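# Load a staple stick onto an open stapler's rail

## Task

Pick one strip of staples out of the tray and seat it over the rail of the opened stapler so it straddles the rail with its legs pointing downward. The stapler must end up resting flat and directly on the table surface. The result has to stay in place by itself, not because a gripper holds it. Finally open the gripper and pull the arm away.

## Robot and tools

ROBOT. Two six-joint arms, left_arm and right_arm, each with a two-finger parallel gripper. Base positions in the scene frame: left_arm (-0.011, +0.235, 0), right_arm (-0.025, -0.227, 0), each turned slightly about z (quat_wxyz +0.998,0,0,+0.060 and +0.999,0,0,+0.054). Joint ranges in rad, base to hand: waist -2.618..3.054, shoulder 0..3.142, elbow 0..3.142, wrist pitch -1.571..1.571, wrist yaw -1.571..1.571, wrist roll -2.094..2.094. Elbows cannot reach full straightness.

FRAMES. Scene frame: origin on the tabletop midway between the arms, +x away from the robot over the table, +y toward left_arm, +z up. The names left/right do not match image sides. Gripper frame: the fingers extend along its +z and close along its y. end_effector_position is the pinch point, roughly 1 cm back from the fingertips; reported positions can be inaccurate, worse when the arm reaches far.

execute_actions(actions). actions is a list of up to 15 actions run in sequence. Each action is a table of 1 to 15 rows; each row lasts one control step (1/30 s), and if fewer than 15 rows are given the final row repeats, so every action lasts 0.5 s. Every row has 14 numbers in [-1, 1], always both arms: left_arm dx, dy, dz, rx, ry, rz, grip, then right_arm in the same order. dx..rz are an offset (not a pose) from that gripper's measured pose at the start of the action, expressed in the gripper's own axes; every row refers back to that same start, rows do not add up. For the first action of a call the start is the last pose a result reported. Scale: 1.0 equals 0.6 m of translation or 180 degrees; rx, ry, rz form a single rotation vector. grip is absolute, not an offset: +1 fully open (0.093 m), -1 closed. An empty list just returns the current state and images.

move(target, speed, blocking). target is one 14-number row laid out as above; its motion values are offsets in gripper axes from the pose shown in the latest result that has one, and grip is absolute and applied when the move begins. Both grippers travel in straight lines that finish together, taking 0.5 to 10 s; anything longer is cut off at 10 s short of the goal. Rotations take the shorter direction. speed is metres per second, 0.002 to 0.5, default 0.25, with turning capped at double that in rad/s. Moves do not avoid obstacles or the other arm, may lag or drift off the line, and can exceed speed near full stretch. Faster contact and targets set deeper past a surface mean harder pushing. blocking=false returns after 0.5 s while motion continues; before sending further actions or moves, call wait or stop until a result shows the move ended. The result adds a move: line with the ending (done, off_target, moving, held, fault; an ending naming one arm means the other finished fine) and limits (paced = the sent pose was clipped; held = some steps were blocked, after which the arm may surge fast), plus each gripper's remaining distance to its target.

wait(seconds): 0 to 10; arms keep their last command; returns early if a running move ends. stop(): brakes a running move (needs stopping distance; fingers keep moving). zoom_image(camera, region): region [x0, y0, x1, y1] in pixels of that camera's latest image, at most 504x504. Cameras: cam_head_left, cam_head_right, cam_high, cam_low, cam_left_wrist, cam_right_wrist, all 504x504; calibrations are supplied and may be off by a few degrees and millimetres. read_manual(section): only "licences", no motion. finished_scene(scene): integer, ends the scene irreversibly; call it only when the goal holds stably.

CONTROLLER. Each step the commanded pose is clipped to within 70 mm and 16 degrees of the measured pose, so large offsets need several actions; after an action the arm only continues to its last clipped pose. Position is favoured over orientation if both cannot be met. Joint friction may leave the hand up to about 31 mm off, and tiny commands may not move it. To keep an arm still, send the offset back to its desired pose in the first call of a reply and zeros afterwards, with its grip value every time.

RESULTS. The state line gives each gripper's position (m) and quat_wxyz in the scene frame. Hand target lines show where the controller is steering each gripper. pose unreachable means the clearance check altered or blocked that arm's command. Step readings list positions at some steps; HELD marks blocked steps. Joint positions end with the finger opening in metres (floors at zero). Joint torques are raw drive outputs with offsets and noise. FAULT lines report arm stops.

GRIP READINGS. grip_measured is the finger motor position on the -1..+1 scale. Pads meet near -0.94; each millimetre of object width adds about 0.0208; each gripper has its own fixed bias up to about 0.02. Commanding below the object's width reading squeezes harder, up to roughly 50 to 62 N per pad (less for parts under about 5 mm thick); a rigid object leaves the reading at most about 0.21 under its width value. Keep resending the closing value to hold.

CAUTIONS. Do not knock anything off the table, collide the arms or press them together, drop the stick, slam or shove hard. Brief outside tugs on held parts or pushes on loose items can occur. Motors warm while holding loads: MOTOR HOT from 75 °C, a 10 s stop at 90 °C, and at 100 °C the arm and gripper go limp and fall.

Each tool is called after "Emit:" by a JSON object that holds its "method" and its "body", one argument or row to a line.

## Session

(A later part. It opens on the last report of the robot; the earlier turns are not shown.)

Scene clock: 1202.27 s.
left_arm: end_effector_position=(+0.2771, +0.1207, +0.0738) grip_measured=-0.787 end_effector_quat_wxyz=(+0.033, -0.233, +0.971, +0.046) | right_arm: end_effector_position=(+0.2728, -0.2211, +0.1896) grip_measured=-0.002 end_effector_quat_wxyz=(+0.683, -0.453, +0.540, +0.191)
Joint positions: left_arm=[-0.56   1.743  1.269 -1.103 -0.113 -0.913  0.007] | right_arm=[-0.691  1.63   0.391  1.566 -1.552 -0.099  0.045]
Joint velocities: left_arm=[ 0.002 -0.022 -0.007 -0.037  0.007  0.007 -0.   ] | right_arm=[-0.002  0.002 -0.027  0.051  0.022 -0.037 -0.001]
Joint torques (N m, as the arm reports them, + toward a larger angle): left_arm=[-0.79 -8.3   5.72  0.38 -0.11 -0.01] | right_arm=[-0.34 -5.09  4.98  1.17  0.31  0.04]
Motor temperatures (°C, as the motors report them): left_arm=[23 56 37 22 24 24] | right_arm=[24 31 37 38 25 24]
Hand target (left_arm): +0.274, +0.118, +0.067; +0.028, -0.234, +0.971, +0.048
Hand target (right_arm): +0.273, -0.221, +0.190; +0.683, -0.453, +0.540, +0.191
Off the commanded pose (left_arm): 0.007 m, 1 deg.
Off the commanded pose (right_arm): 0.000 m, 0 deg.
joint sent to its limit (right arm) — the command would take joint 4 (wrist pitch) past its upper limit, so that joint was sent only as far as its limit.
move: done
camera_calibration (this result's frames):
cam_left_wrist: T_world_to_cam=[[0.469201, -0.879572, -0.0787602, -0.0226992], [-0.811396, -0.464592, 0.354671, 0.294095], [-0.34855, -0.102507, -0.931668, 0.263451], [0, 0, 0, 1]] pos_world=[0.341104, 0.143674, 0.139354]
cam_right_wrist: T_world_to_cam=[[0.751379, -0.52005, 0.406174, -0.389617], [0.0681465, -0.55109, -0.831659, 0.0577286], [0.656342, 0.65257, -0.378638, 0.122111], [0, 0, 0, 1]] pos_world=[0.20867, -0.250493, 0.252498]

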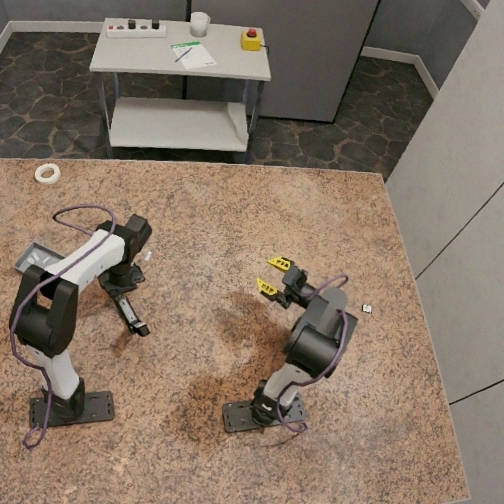

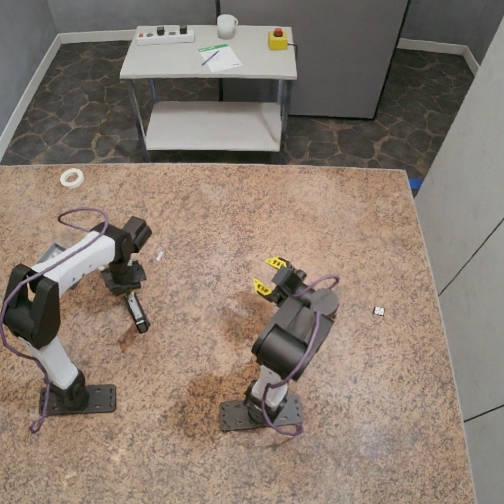

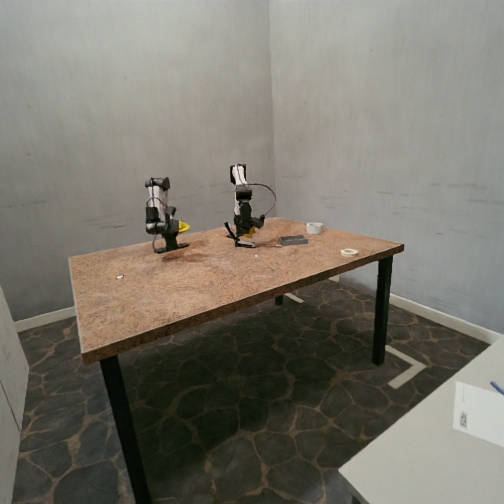

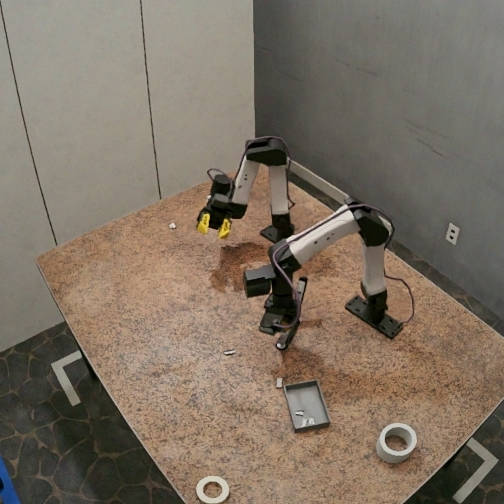

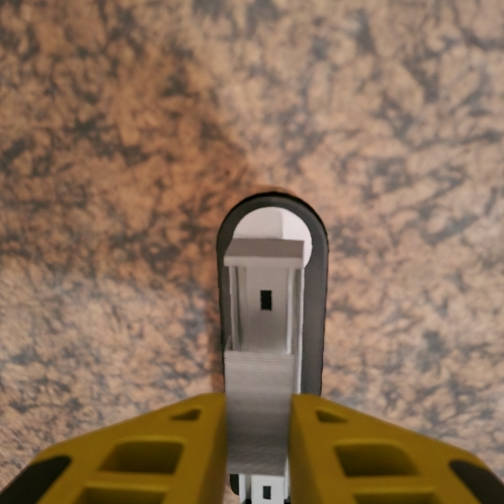

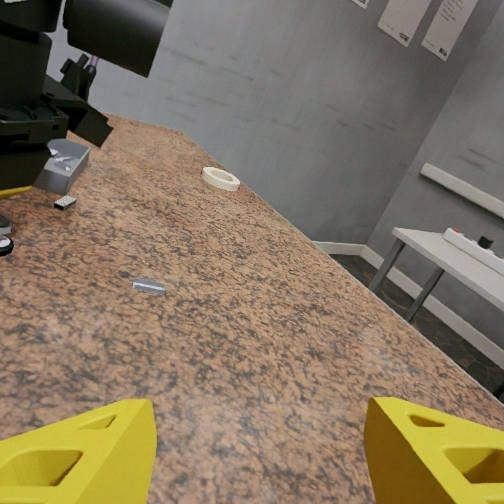

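Emit:
{"method": "execute_actions", "body": {
  "actions": [
    [[0.008,-0.008,0.034,0,0,0,-0.8,0,0,0,0,0,0,0]],
    [[0,0,0,0,0,0,-0.8,0,0,0,0,0,0,0]]
  ]
}}

Emit:
{"method": "zoom_image", "body": {
  "camera": "cam_left_wrist",
  "region": [160,200,380,504]
}}

Scene clock: 1208.27 s.
left_arm: end_effector_position=(+0.2778, +0.1204, +0.0568) grip_measured=-0.787 end_effector_quat_wxyz=(+0.034, -0.235, +0.970, +0.046) | right_arm: end_effector_position=(+0.2728, -0.2211, +0.1896) grip_measured=-0.002 end_effector_quat_wxyz=(+0.683, -0.453, +0.540, +0.191)
Joint positions: left_arm=[-0.56   1.762  1.222 -1.035 -0.113 -0.917  0.007] | right_arm=[-0.691  1.63   0.391  1.566 -1.552 -0.099  0.045]
Joint velocities: left_arm=[-0.007  0.002 -0.007 -0.007 -0.007  0.022 -0.001] | right_arm=[-0.002  0.002  0.022 -0.066 -0.022  0.037  0.   ]
Joint torques (N m, as the arm reports them, + toward a larger angle): left_arm=[ 0.1  -9.36  6.88  0.28 -0.1   0.05] | right_arm=[-0.33 -5.13  5.06  1.16  0.31  0.07]
Motor temperatures (°C, as the motors report them): left_arm=[23 55 37 22 24 24] | right_arm=[24 31 37 37 25 24]
Hand target (left_arm): +0.278, +0.120, +0.057; +0.034, -0.235, +0.970, +0.046
Hand target (right_arm): +0.273, -0.221, +0.190; +0.683, -0.453, +0.540, +0.191
Off the commanded pose (left_arm): 0.000 m, 0 deg.
Off the commanded pose (right_arm): 0.000 m, 0 deg.
joint sent to its limit (right arm) — the command would take joint 4 (wrist pitch) past its upper limit, so that joint was sent only as far as its limit.
Step readings (end_effector_position; steps 1 to 15: 1st action; 16 to 30: 2nd action):
0: left_arm (+0.2775, +0.1205, +0.0738) | right_arm (+0.2728, -0.2211, +0.1896)
1: left_arm (+0.2779, +0.1203, +0.0720) | right_arm (+0.2728, -0.2211, +0.1896)
2: left_arm (+0.2781, +0.1202, +0.0693) | right_arm (+0.2728, -0.2211, +0.1896)
4: left_arm (+0.2756, +0.1214, +0.0623) | right_arm (+0.2728, -0.2211, +0.1896)
8: left_arm (+0.2749, +0.1217, +0.0568) | right_arm (+0.2728, -0.2211, +0.1896)
15: left_arm (+0.2778, +0.1204, +0.0568) | right_arm (+0.2728, -0.2211, +0.1896)
16: left_arm (+0.2778, +0.1204, +0.0568) | right_arm (+0.2728, -0.2211, +0.1896)
17: left_arm (+0.2778, +0.1204, +0.0568) | right_arm (+0.2728, -0.2211, +0.1896)
19: left_arm (+0.2778, +0.1204, +0.0568) | right_arm (+0.2728, -0.2211, +0.1896)
23: left_arm (+0.2778, +0.1204, +0.0568) | right_arm (+0.2728, -0.2211, +0.1896)
30: end_effector_position above
camera_calibration (this result's frames):
cam_left_wrist: T_world_to_cam=[[0.472644, -0.877838, -0.0775109, -0.0259284], [-0.810137, -0.467433, 0.353814, 0.300622], [-0.346822, -0.104433, -0.932099, 0.247553], [0, 0, 0, 1]] pos_world=[0.341657, 0.143612, 0.12237]
cam_right_wrist: T_world_to_cam=[[0.751379, -0.52005, 0.406174, -0.389617], [0.0681465, -0.55109, -0.831659, 0.0577286], [0.656342, 0.65257, -0.378638, 0.122111], [0, 0, 0, 1]] pos_world=[0.20867, -0.250493, 0.252498]

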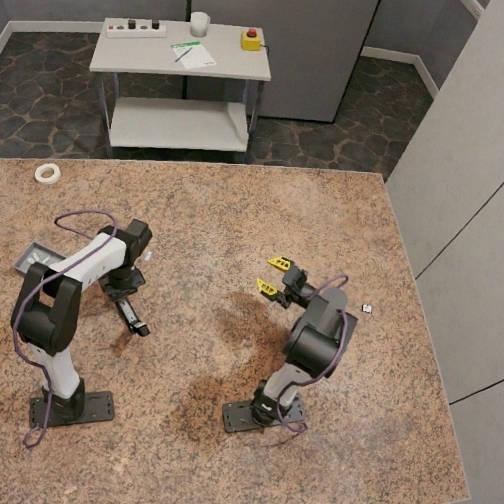

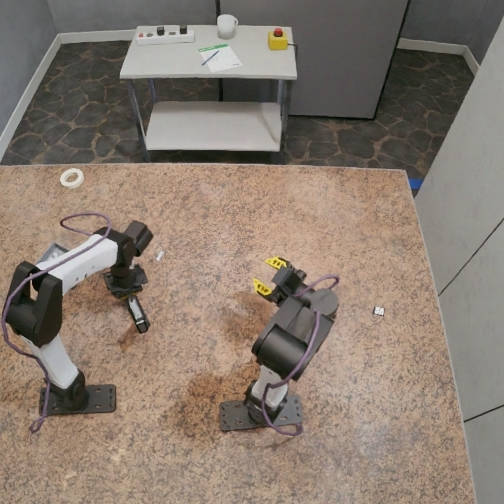

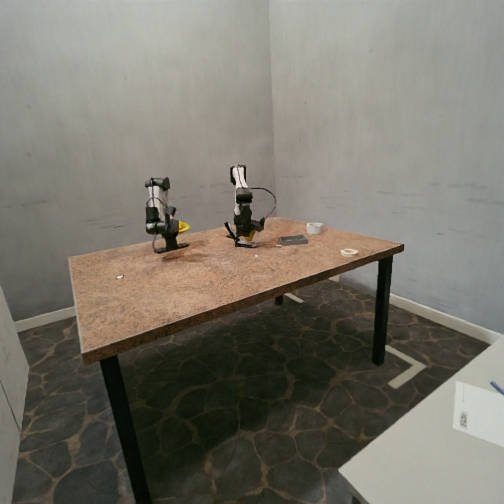

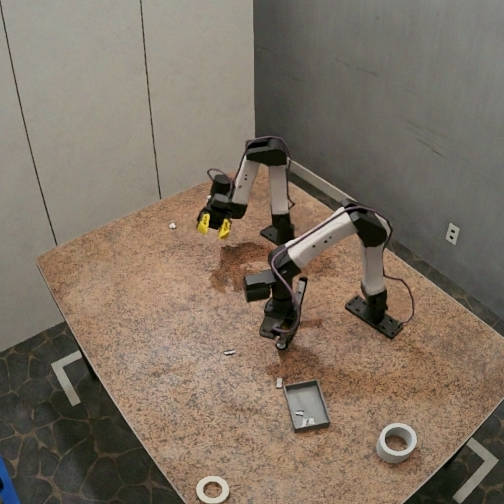

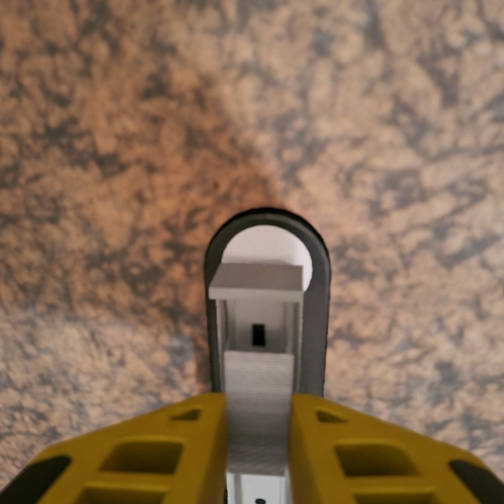

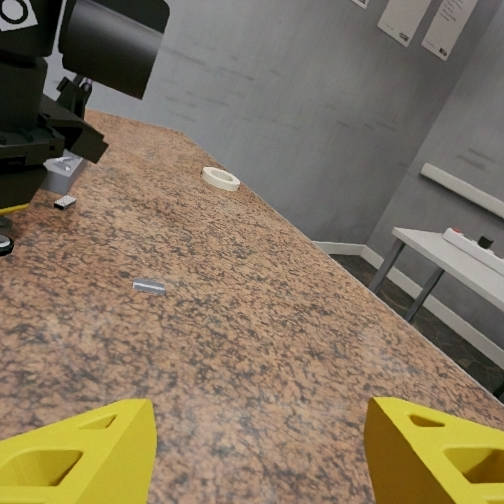

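Region (160, 200, 380, 504) of cam_left_wrist's 504x504 image, scaled by 1.658, with more detail than that image has; it fills the left 365 columns of this view, and the rest is white.

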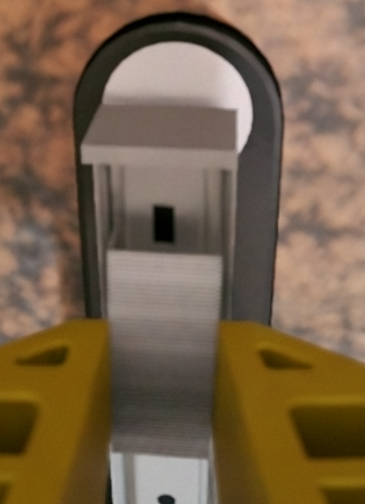

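Emit:
{"method": "execute_actions", "body": {
  "actions": [
    [[0,0,0.028,0,0,0,-0.8,0,0,0,0,0,0,0]],
    [[0,0,0,0,0,0,-0.8,0,0,0,0,0,0,0]]
  ]
}}

Emit:
{"method": "zoom_image", "body": {
  "camera": "cam_left_wrist",
  "region": [160,200,380,504]
}}

Scene clock: 1214.13 s.
left_arm: end_effector_position=(+0.2775, +0.1205, +0.0452) grip_measured=-0.787 end_effector_quat_wxyz=(+0.034, -0.235, +0.970, +0.045) | right_arm: end_effector_position=(+0.2728, -0.2211, +0.1896) grip_measured=-0.002 end_effector_quat_wxyz=(+0.683, -0.453, +0.540, +0.191)
Joint positions: left_arm=[-0.56   1.775  1.189 -0.989 -0.113 -0.917  0.007] | right_arm=[-0.691  1.63   0.391  1.566 -1.552 -0.099  0.045]
Joint velocities: left_arm=[ 0.007  0.007 -0.002  0.081 -0.051  0.022 -0.001] | right_arm=[ 0.002  0.007 -0.007 -0.051 -0.037 -0.022  0.001]
Joint torques (N m, as the arm reports them, + toward a larger angle): left_arm=[ 0.13 -9.3   6.84  0.29 -0.11  0.05] | right_arm=[-0.31 -5.22  4.94  1.18  0.28  0.06]
Motor temperatures (°C, as the motors report them): left_arm=[23 55 37 22 24 24] | right_arm=[24 31 37 37 25 24]
Hand target (left_arm): +0.278, +0.120, +0.045; +0.034, -0.235, +0.970, +0.045
Hand target (right_arm): +0.273, -0.221, +0.190; +0.683, -0.453, +0.540, +0.191
Off the commanded pose (left_arm): 0.000 m, 0 deg.
Off the commanded pose (right_arm): 0.000 m, 0 deg.
joint sent to its limit (right arm) — the command would take joint 4 (wrist pitch) past its upper limit, so that joint was sent only as far as its limit.
Step readings (end_effector_position; steps 1 to 15: 1st action; 16 to 30: 2nd action):
0: left_arm (+0.2778, +0.1204, +0.0568) | right_arm (+0.2728, -0.2211, +0.1896)
1: left_arm (+0.2781, +0.1202, +0.0555) | right_arm (+0.2728, -0.2211, +0.1896)
2: left_arm (+0.2785, +0.1200, +0.0536) | right_arm (+0.2728, -0.2211, +0.1896)
4: left_arm (+0.2770, +0.1208, +0.0487) | right_arm (+0.2728, -0.2211, +0.1896)
8: left_arm (+0.2770, +0.1207, +0.0452) | right_arm (+0.2728, -0.2211, +0.1896)
15: left_arm (+0.2775, +0.1205, +0.0452) | right_arm (+0.2728, -0.2211, +0.1896)
16: left_arm (+0.2775, +0.1205, +0.0452) | right_arm (+0.2728, -0.2211, +0.1896)
17: left_arm (+0.2775, +0.1205, +0.0452) | right_arm (+0.2728, -0.2211, +0.1896)
19: left_arm (+0.2775, +0.1205, +0.0452) | right_arm (+0.2728, -0.2211, +0.1896)
23: left_arm (+0.2775, +0.1205, +0.0452) | right_arm (+0.2728, -0.2211, +0.1896)
30: end_effector_position above
camera_calibration (this result's frames):
cam_left_wrist: T_world_to_cam=[[0.472697, -0.877863, -0.0768991, -0.0266081], [-0.810381, -0.467318, 0.353406, 0.304621], [-0.346179, -0.104737, -0.932304, 0.236538], [0, 0, 0, 1]] pos_world=[0.341321, 0.143771, 0.110824]
cam_right_wrist: T_world_to_cam=[[0.751379, -0.52005, 0.406174, -0.389617], [0.0681465, -0.55109, -0.831659, 0.0577286], [0.656342, 0.65257, -0.378638, 0.122111], [0, 0, 0, 1]] pos_world=[0.20867, -0.250493, 0.252498]

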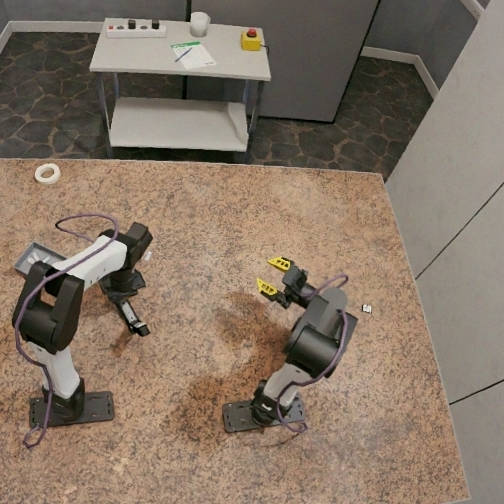

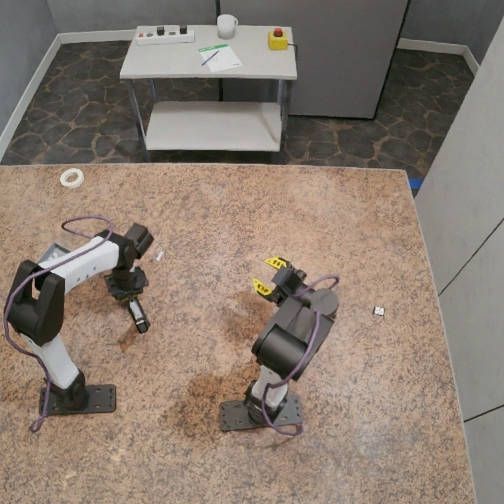

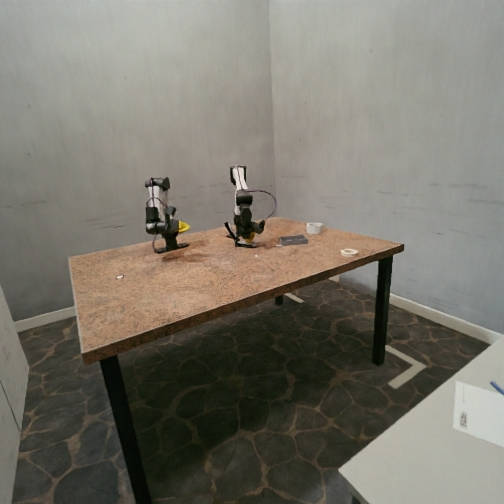

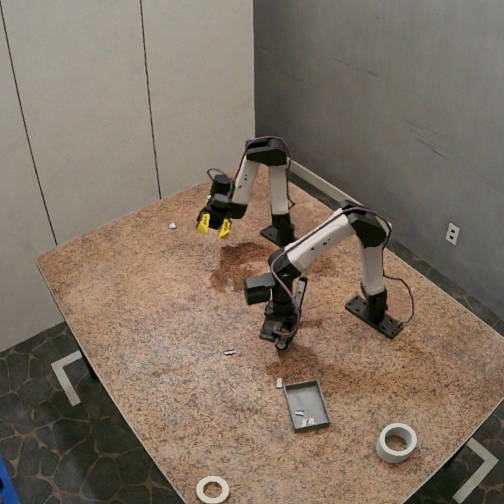

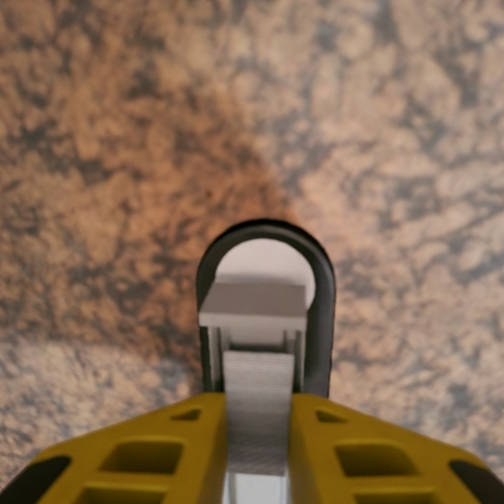

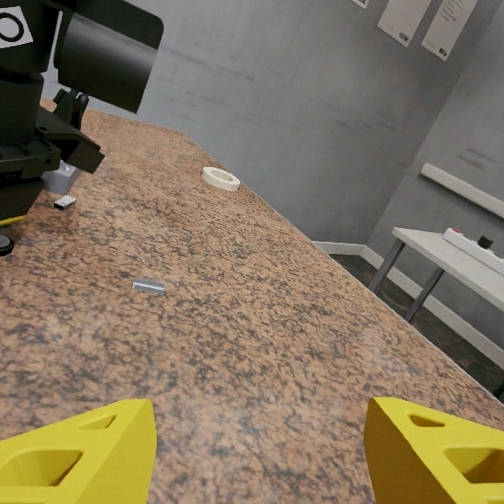

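Region (160, 200, 380, 504) of cam_left_wrist's 504x504 image, scaled by 1.658, with more detail than that image has; it fills the left 365 columns of this view, and the rest is white.

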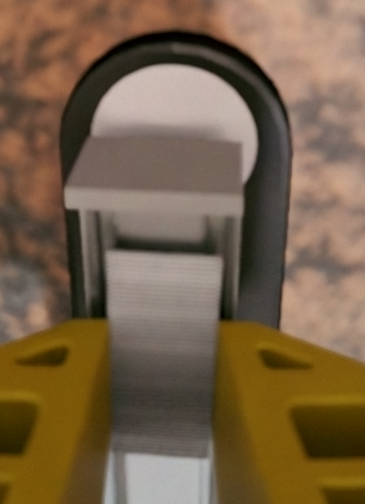

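Emit:
{"method": "execute_actions", "body": {
  "actions": [
    [[0.004,0,0.022,0,0,0,-0.8,0,0,0,0,0,0,0]],
    [[0,0,0,0,0,0,-0.8,0,0,0,0,0,0,0]]
  ]
}}

Emit:
{"method": "zoom_image", "body": {
  "camera": "cam_left_wrist",
  "region": [160,200,380,504]
}}

Scene clock: 1225.87 s.
left_arm: end_effector_position=(+0.2769, +0.1212, +0.0420) grip_measured=-0.788 end_effector_quat_wxyz=(+0.035, -0.235, +0.970, +0.046) | right_arm: end_effector_position=(+0.2728, -0.2211, +0.1896) grip_measured=-0.002 end_effector_quat_wxyz=(+0.683, -0.453, +0.540, +0.191)
Joint positions: left_arm=[-0.56   1.775  1.175 -0.974 -0.116 -0.917  0.007] | right_arm=[-0.691  1.63   0.391  1.566 -1.552 -0.099  0.045]
Joint velocities: left_arm=[ 0.017 -0.022 -0.002 -0.007  0.022 -0.037  0.   ] | right_arm=[ 0.002 -0.012 -0.022  0.007 -0.022  0.066 -0.001]
Joint torques (N m, as the arm reports them, + toward a larger angle): left_arm=[ 0.17 -9.32  6.8   0.3  -0.11  0.03] | right_arm=[-0.25 -5.    5.1   1.16  0.3   0.04]
Motor temperatures (°C, as the motors report them): left_arm=[23 54 37 22 24 23] | right_arm=[24 31 37 37 25 24]
Hand target (left_arm): +0.277, +0.121, +0.042; +0.035, -0.235, +0.970, +0.046
Hand target (right_arm): +0.273, -0.221, +0.190; +0.683, -0.453, +0.540, +0.191
Off the commanded pose (left_arm): 0.000 m, 0 deg.
Off the commanded pose (right_arm): 0.000 m, 0 deg.
joint sent to its limit (right arm) — the command would take joint 4 (wrist pitch) past its upper limit, so that joint was sent only as far as its limit.
Step readings (end_effector_position; steps 1 to 15: 1st action; 16 to 30: 2nd action):
0: left_arm (+0.2775, +0.1205, +0.0452) | right_arm (+0.2728, -0.2211, +0.1896)
1: left_arm (+0.2774, +0.1207, +0.0444) | right_arm (+0.2728, -0.2211, +0.1896)
2: left_arm (+0.2770, +0.1212, +0.0431) | right_arm (+0.2728, -0.2211, +0.1896)
4: left_arm (+0.2770, +0.1212, +0.0420) | right_arm (+0.2728, -0.2211, +0.1896)
8: left_arm (+0.2771, +0.1211, +0.0420) | right_arm (+0.2728, -0.2211, +0.1896)
15: left_arm (+0.2771, +0.1211, +0.0420) | right_arm (+0.2728, -0.2211, +0.1896)
16: left_arm (+0.2769, +0.1212, +0.0420) | right_arm (+0.2728, -0.2211, +0.1896)
17: left_arm (+0.2769, +0.1212, +0.0420) | right_arm (+0.2728, -0.2211, +0.1896)
19: left_arm (+0.2769, +0.1212, +0.0420) | right_arm (+0.2728, -0.2211, +0.1896)
23: left_arm (+0.2769, +0.1212, +0.0420) | right_arm (+0.2728, -0.2211, +0.1896)
30: end_effector_position above
camera_calibration (this result's frames):
cam_left_wrist: T_world_to_cam=[[0.472845, -0.877745, -0.0773374, -0.0259267], [-0.811093, -0.467869, 0.351036, 0.305921], [-0.344304, -0.103258, -0.933163, 0.232731], [0, 0, 0, 1]] pos_world=[0.34052, 0.144405, 0.107782]
cam_right_wrist: T_world_to_cam=[[0.751379, -0.52005, 0.406174, -0.389617], [0.0681465, -0.55109, -0.831659, 0.0577286], [0.656342, 0.65257, -0.378638, 0.122111], [0, 0, 0, 1]] pos_world=[0.20867, -0.250493, 0.252498]

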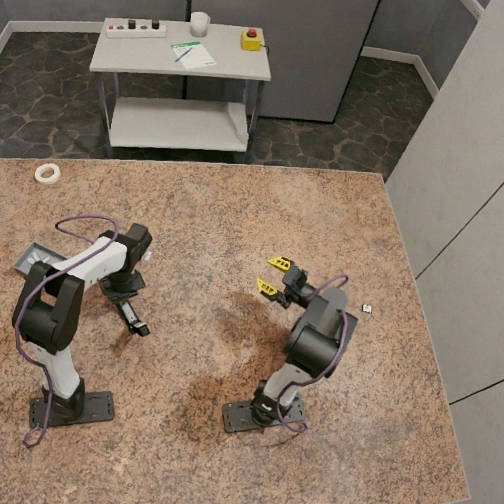

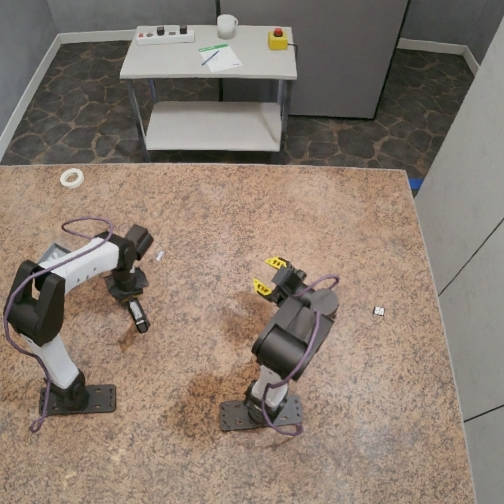

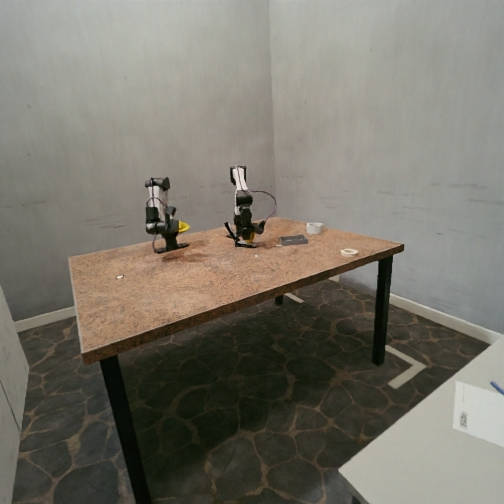

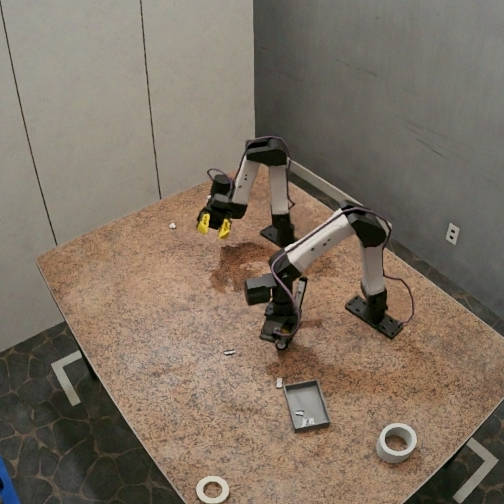

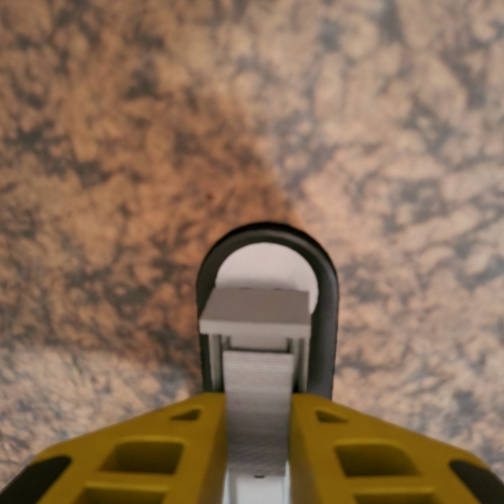

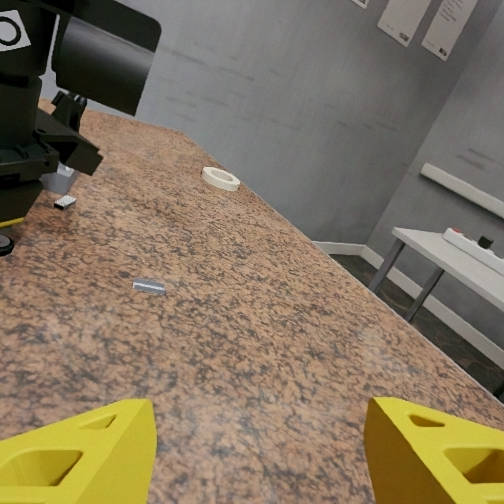

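Region (160, 200, 380, 504) of cam_left_wrist's 504x504 image, scaled by 1.658, with more detail than that image has; it fills the left 365 columns of this view, and the rest is white.

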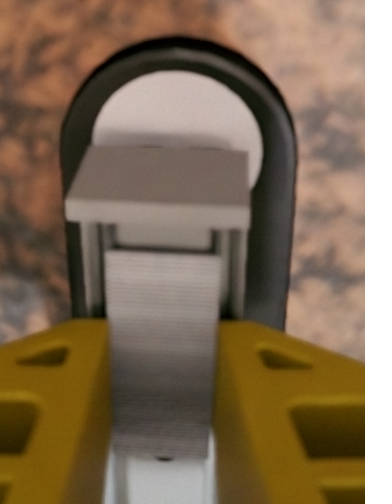

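Emit:
{"method": "execute_actions", "body": {
  "actions": [
    [[0,0,0,0,0,0,-0.6,0,0,0,0,0,0,0]],
    [[0,0,-0.04,0,0,0,-0.55,0,0,0,0,0,0,0]],
    [[0,0,0,0,0,0,-0.55,0,0,0,0,0,0,0]]
  ]
}}

Emit:
{"method": "zoom_image", "body": {
  "camera": "cam_left_wrist",
  "region": [160,200,380,504]
}}

Scene clock: 1234.60 s.
left_arm: end_effector_position=(+0.2742, +0.1240, +0.0602) grip_measured=-0.552 end_effector_quat_wxyz=(+0.031, -0.235, +0.970, +0.055) | right_arm: end_effector_position=(+0.2728, -0.2211, +0.1896) grip_measured=-0.002 end_effector_quat_wxyz=(+0.683, -0.453, +0.540, +0.191)
Joint positions: left_arm=[-0.56   1.756  1.227 -1.063 -0.124 -0.917  0.019] | right_arm=[-0.691  1.63   0.391  1.566 -1.552 -0.099  0.045]
Joint velocities: left_arm=[ 0.007  0.022 -0.012  0.022  0.022 -0.007  0.   ] | right_arm=[-0.007  0.007  0.032 -0.007 -0.051  0.022 -0.001]
Joint torques (N m, as the arm reports them, + toward a larger angle): left_arm=[ 0.15 -9.3   6.92  0.23 -0.09  0.05] | right_arm=[-0.36 -5.04  5.04  1.13  0.3   0.06]
Motor temperatures (°C, as the motors report them): left_arm=[23 53 37 22 24 23] | right_arm=[24 31 37 37 25 24]
Hand target (left_arm): +0.274, +0.124, +0.060; +0.031, -0.235, +0.970, +0.055
Hand target (right_arm): +0.273, -0.221, +0.190; +0.683, -0.453, +0.540, +0.191
Off the commanded pose (left_arm): 0.000 m, 0 deg.
Off the commanded pose (right_arm): 0.000 m, 0 deg.
joint sent to its limit (right arm) — the command would take joint 4 (wrist pitch) past its upper limit, so that joint was sent only as far as its limit.
Step readings (end_effector_position; steps 1 to 15: 1st action; 16 to 30: 2nd action; 31 to 45: 3rd action):
0: left_arm (+0.2769, +0.1212, +0.0420) | right_arm (+0.2728, -0.2211, +0.1896)
1: left_arm (+0.2767, +0.1216, +0.0421) | right_arm (+0.2728, -0.2211, +0.1896)
2: left_arm (+0.2763, +0.1223, +0.0424) | right_arm (+0.2728, -0.2211, +0.1896)
4: left_arm (+0.2760, +0.1229, +0.0424) | right_arm (+0.2728, -0.2211, +0.1896)
8: left_arm (+0.2761, +0.1230, +0.0425) | right_arm (+0.2728, -0.2211, +0.1896)
15: left_arm (+0.2761, +0.1230, +0.0425) | right_arm (+0.2728, -0.2211, +0.1896)
16: left_arm (+0.2758, +0.1233, +0.0447) | right_arm (+0.2728, -0.2211, +0.1896)
17: left_arm (+0.2757, +0.1233, +0.0477) | right_arm (+0.2728, -0.2211, +0.1896)
19: left_arm (+0.2776, +0.1224, +0.0545) | right_arm (+0.2728, -0.2211, +0.1896)
23: left_arm (+0.2779, +0.1222, +0.0602) | right_arm (+0.2728, -0.2211, +0.1896)
30: left_arm (+0.2742, +0.1240, +0.0602) | right_arm (+0.2728, -0.2211, +0.1896)
31: left_arm (+0.2742, +0.1240, +0.0602) | right_arm (+0.2728, -0.2211, +0.1896)
32: left_arm (+0.2742, +0.1240, +0.0602) | right_arm (+0.2728, -0.2211, +0.1896)
34: left_arm (+0.2742, +0.1240, +0.0602) | right_arm (+0.2728, -0.2211, +0.1896)
38: left_arm (+0.2742, +0.1240, +0.0602) | right_arm (+0.2728, -0.2211, +0.1896)
45: end_effector_position above
camera_calibration (this result's frames):
cam_left_wrist: T_world_to_cam=[[0.471986, -0.876318, -0.0964116, -0.0196798], [-0.806459, -0.473346, 0.354356, 0.297868], [-0.356164, -0.0894989, -0.930127, 0.250491], [0, 0, 0, 1]] pos_world=[0.338722, 0.146167, 0.12554]
cam_right_wrist: T_world_to_cam=[[0.751379, -0.52005, 0.406174, -0.389617], [0.0681465, -0.55109, -0.831659, 0.0577286], [0.656342, 0.65257, -0.378638, 0.122111], [0, 0, 0, 1]] pos_world=[0.20867, -0.250493, 0.252498]

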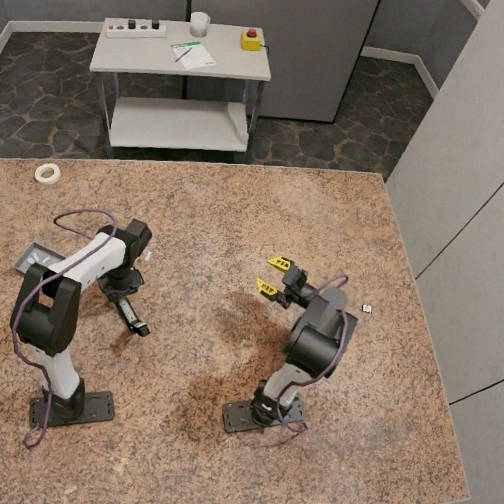

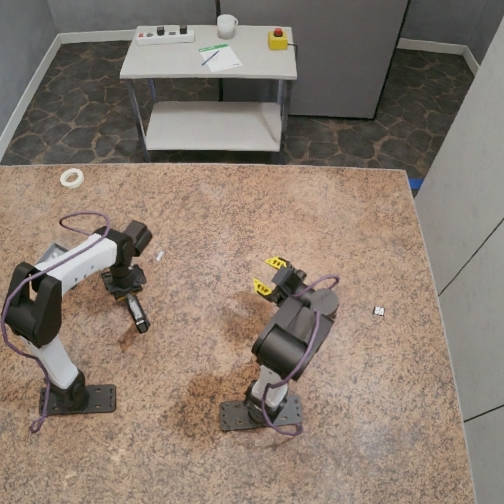

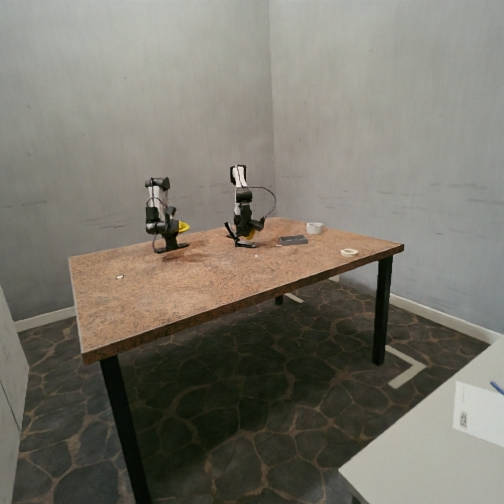

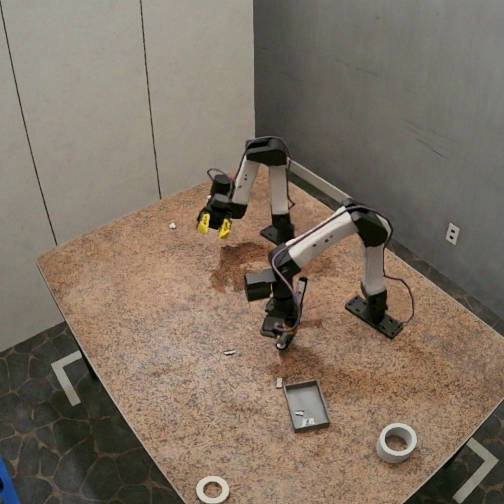

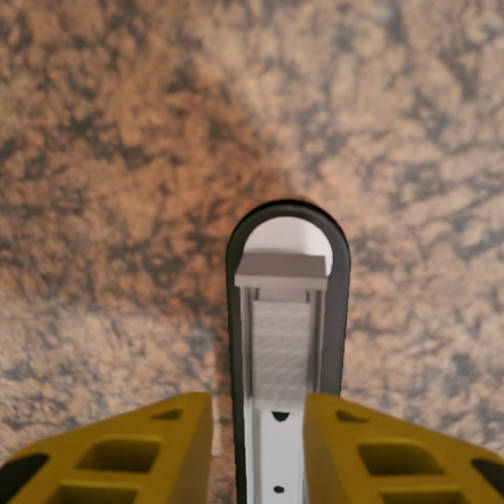

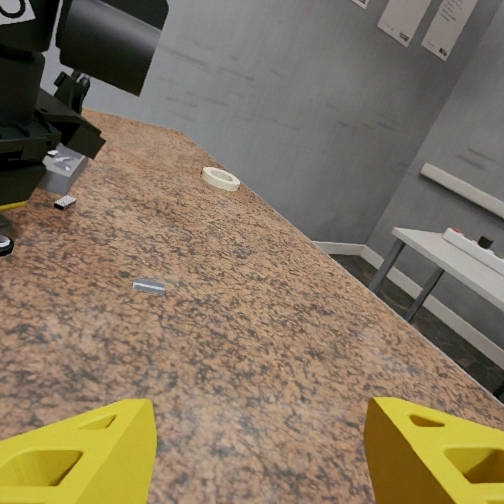

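Region (160, 200, 380, 504) of cam_left_wrist's 504x504 image, scaled by 1.658, with more detail than that image has; it fills the left 365 columns of this view, and the rest is white.

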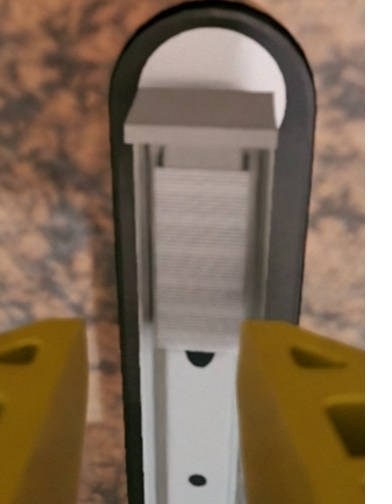

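Emit:
{"method": "move", "body": {
  "target": [-0.05,0.12,-0.18,0,0,0,-0.55,0,0,0,0,0,0,0]
}}

Emit:
{"method": "zoom_image", "body": {
  "camera": "cam_head_right",
  "region": [90,250,190,350]
}}

Emit:
{"method": "zoom_image", "body": {
  "camera": "cam_high",
  "region": [240,260,340,370]
}}

Scene clock: 1243.57 s.
left_arm: end_effector_position=(+0.2641, +0.1851, +0.1733) grip_measured=-0.552 end_effector_quat_wxyz=(+0.029, -0.236, +0.970, +0.056) | right_arm: end_effector_position=(+0.2728, -0.2211, +0.1896) grip_measured=-0.002 end_effector_quat_wxyz=(+0.683, -0.453, +0.540, +0.191)
Joint positions: left_arm=[-0.376  1.607  1.514 -1.48  -0.127 -0.734  0.019] | right_arm=[-0.691  1.63   0.391  1.566 -1.552 -0.099  0.045]
Joint velocities: left_arm=[-0.012  0.002  0.002  0.081 -0.022  0.022  0.001] | right_arm=[-0.002 -0.002 -0.012  0.007 -0.007 -0.11  -0.001]
Joint torques (N m, as the arm reports them, + toward a larger angle): left_arm=[ 0.94 -7.93  8.46  0.23 -0.13  0.12] | right_arm=[-0.3  -5.09  5.04  1.14  0.29  0.04]
Motor temperatures (°C, as the motors report them): left_arm=[23 53 37 22 24 23] | right_arm=[24 31 37 37 25 24]
Hand target (left_arm): +0.265, +0.188, +0.177; +0.032, -0.235, +0.970, +0.056
Hand target (right_arm): +0.273, -0.221, +0.190; +0.683, -0.453, +0.540, +0.191
Off the commanded pose (left_arm): 0.004 m, 0 deg.
Off the commanded pose (right_arm): 0.000 m, 0 deg.
joint sent to its limit (right arm) — the command would take joint 4 (wrist pitch) past its upper limit, so that joint was sent only as far as its limit.
move: done
camera_calibration (this result's frames):
cam_left_wrist: T_world_to_cam=[[0.472913, -0.875395, -0.100185, 0.0498245], [-0.804675, -0.47541, 0.355646, 0.278203], [-0.35896, -0.0875735, -0.929236, 0.357753], [0, 0, 0, 1]] pos_world=[0.328719, 0.207206, 0.238487]
cam_right_wrist: T_world_to_cam=[[0.751379, -0.52005, 0.406174, -0.389617], [0.0681465, -0.55109, -0.831659, 0.0577286], [0.656342, 0.65257, -0.378638, 0.122111], [0, 0, 0, 1]] pos_world=[0.20867, -0.250493, 0.252498]

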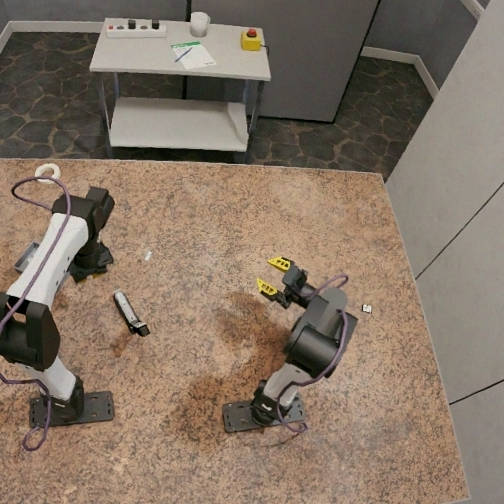

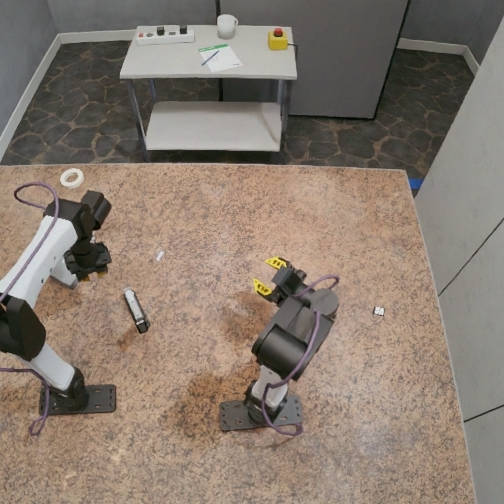

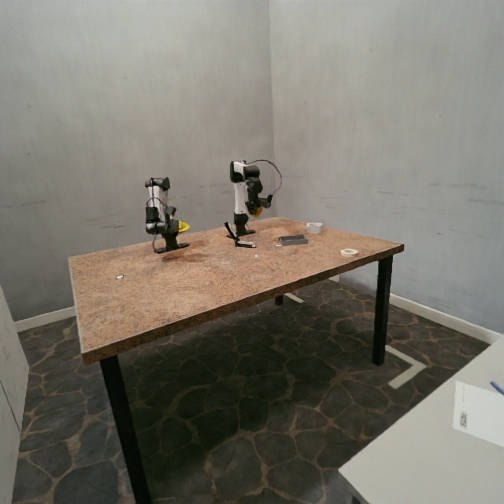

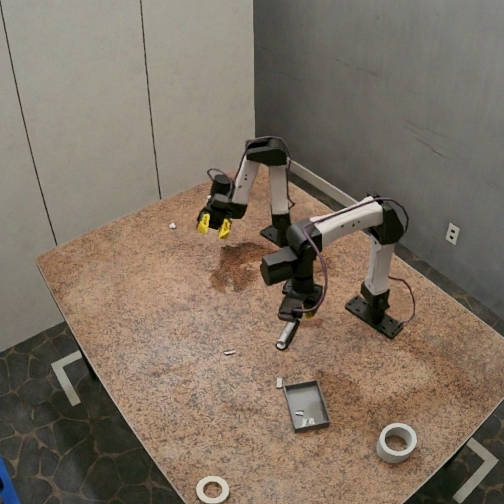

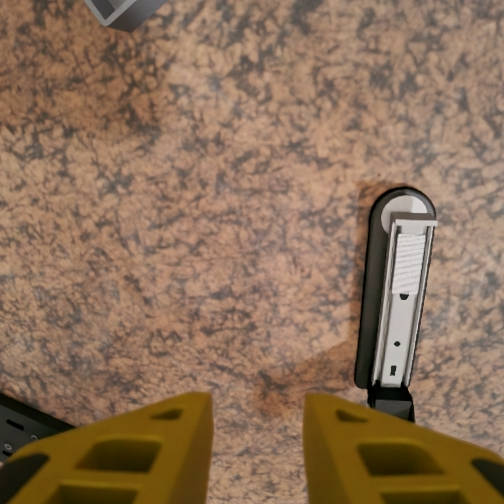

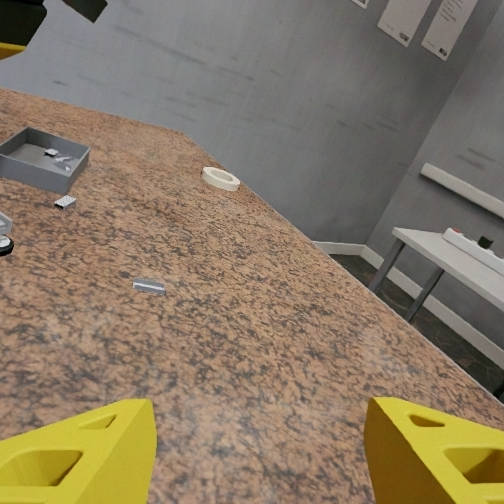

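Region (90, 250, 190, 350) of cam_head_right's 504x504 image, scaled by 5.040, with more detail than that image has.

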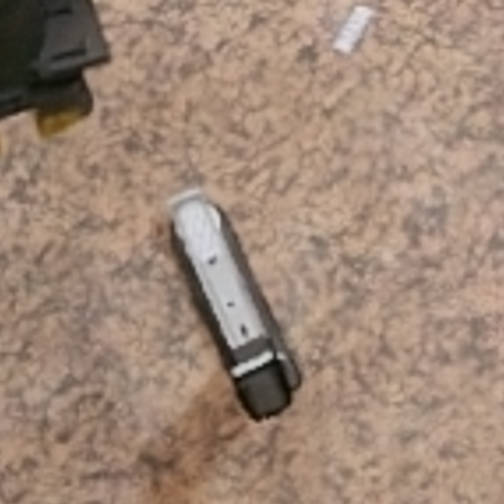

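Region (240, 260, 340, 370) of cam_high's 504x504 image, scaled by 4.582, with more detail than that image has; it fills the left 458 columns of this view, and the rest is white.

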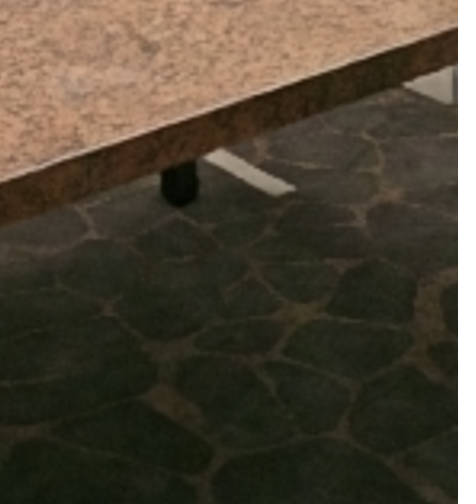

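Emit:
{"method": "execute_actions", "body": {
  "actions": []
}}

Scene clock: 1258.53 s.
left_arm: end_effector_position=(+0.2637, +0.1852, +0.1733) grip_measured=-0.552 end_effector_quat_wxyz=(+0.029, -0.235, +0.970, +0.057) | right_arm: end_effector_position=(+0.2728, -0.2211, +0.1896) grip_measured=-0.002 end_effector_quat_wxyz=(+0.683, -0.453, +0.540, +0.191)
Joint positions: left_arm=[-0.376  1.607  1.514 -1.481 -0.127 -0.733  0.019] | right_arm=[-0.691  1.63   0.391  1.566 -1.552 -0.099  0.045]
Joint velocities: left_arm=[ 0.017  0.002 -0.002 -0.037 -0.022 -0.007 -0.002] | right_arm=[-0.007 -0.012  0.002 -0.007  0.022 -0.037  0.001]
Joint torques (N m, as the arm reports them, + toward a larger angle): left_arm=[ 0.94 -7.88  8.5   0.23 -0.14  0.13] | right_arm=[-0.27 -5.1   5.03  1.17  0.33  0.07]
Motor temperatures (°C, as the motors report them): left_arm=[23 51 38 22 24 23] | right_arm=[24 31 37 37 25 24]
Hand target (left_arm): +0.265, +0.188, +0.177; +0.032, -0.235, +0.970, +0.056
Hand target (right_arm): +0.273, -0.221, +0.190; +0.683, -0.453, +0.540, +0.191
Off the commanded pose (left_arm): 0.004 m, 0 deg.
Off the commanded pose (right_arm): 0.000 m, 0 deg.
camera_calibration (this result's frames):
cam_left_wrist: T_world_to_cam=[[0.471756, -0.875889, -0.101318, 0.0506677], [-0.804638, -0.474647, 0.356746, 0.277619], [-0.36056, -0.0867726, -0.928691, 0.357814], [0, 0, 0, 1]] pos_world=[0.328493, 0.207199, 0.238392]
cam_right_wrist: T_world_to_cam=[[0.751379, -0.52005, 0.406174, -0.389617], [0.0681465, -0.55109, -0.831659, 0.0577286], [0.656342, 0.65257, -0.378638, 0.122111], [0, 0, 0, 1]] pos_world=[0.20867, -0.250493, 0.252498]

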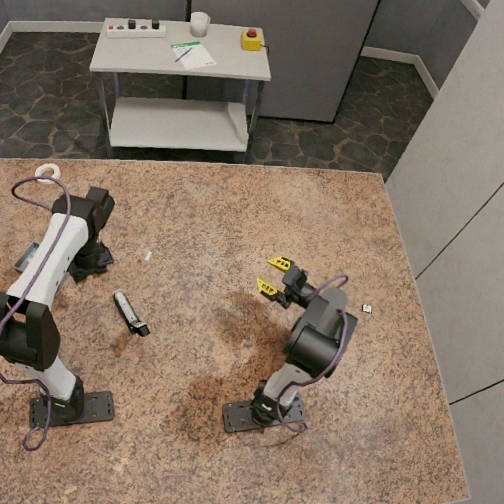

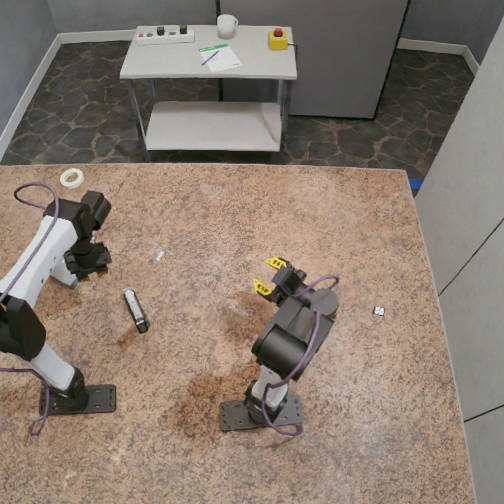

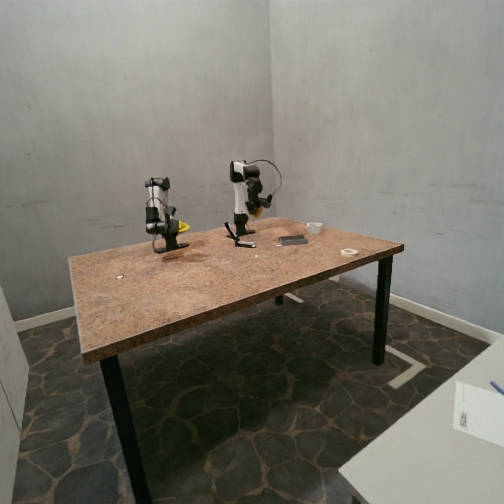

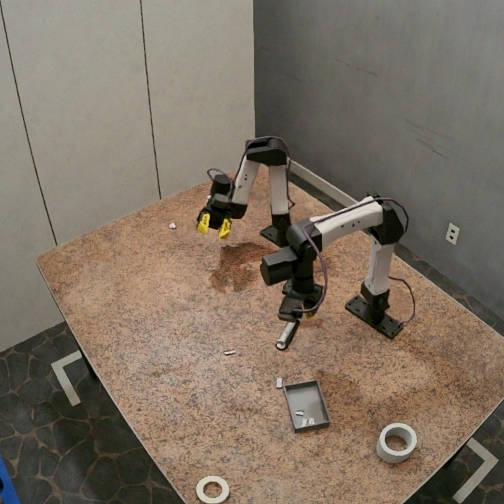

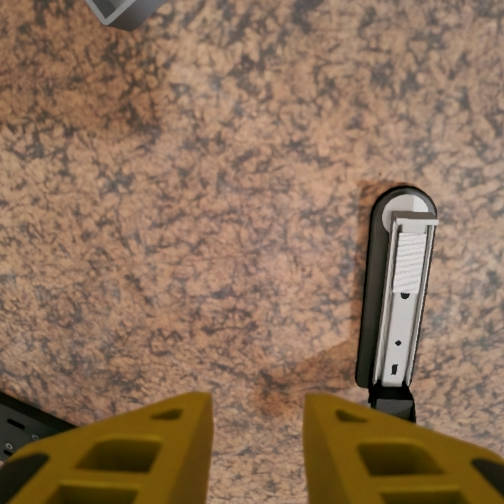

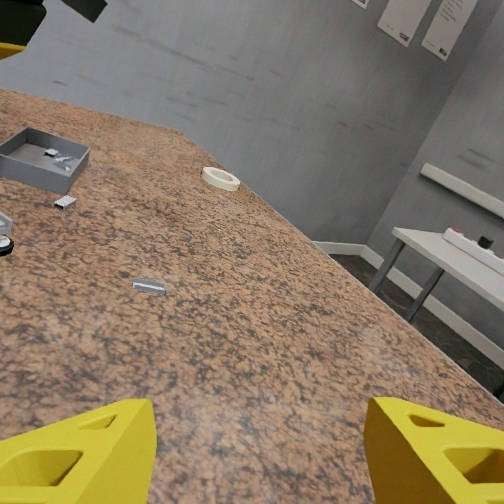

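Emit:
{"method": "finished_scene", "body": {
  "scene": 1
}}

The scene is finished: the task was done.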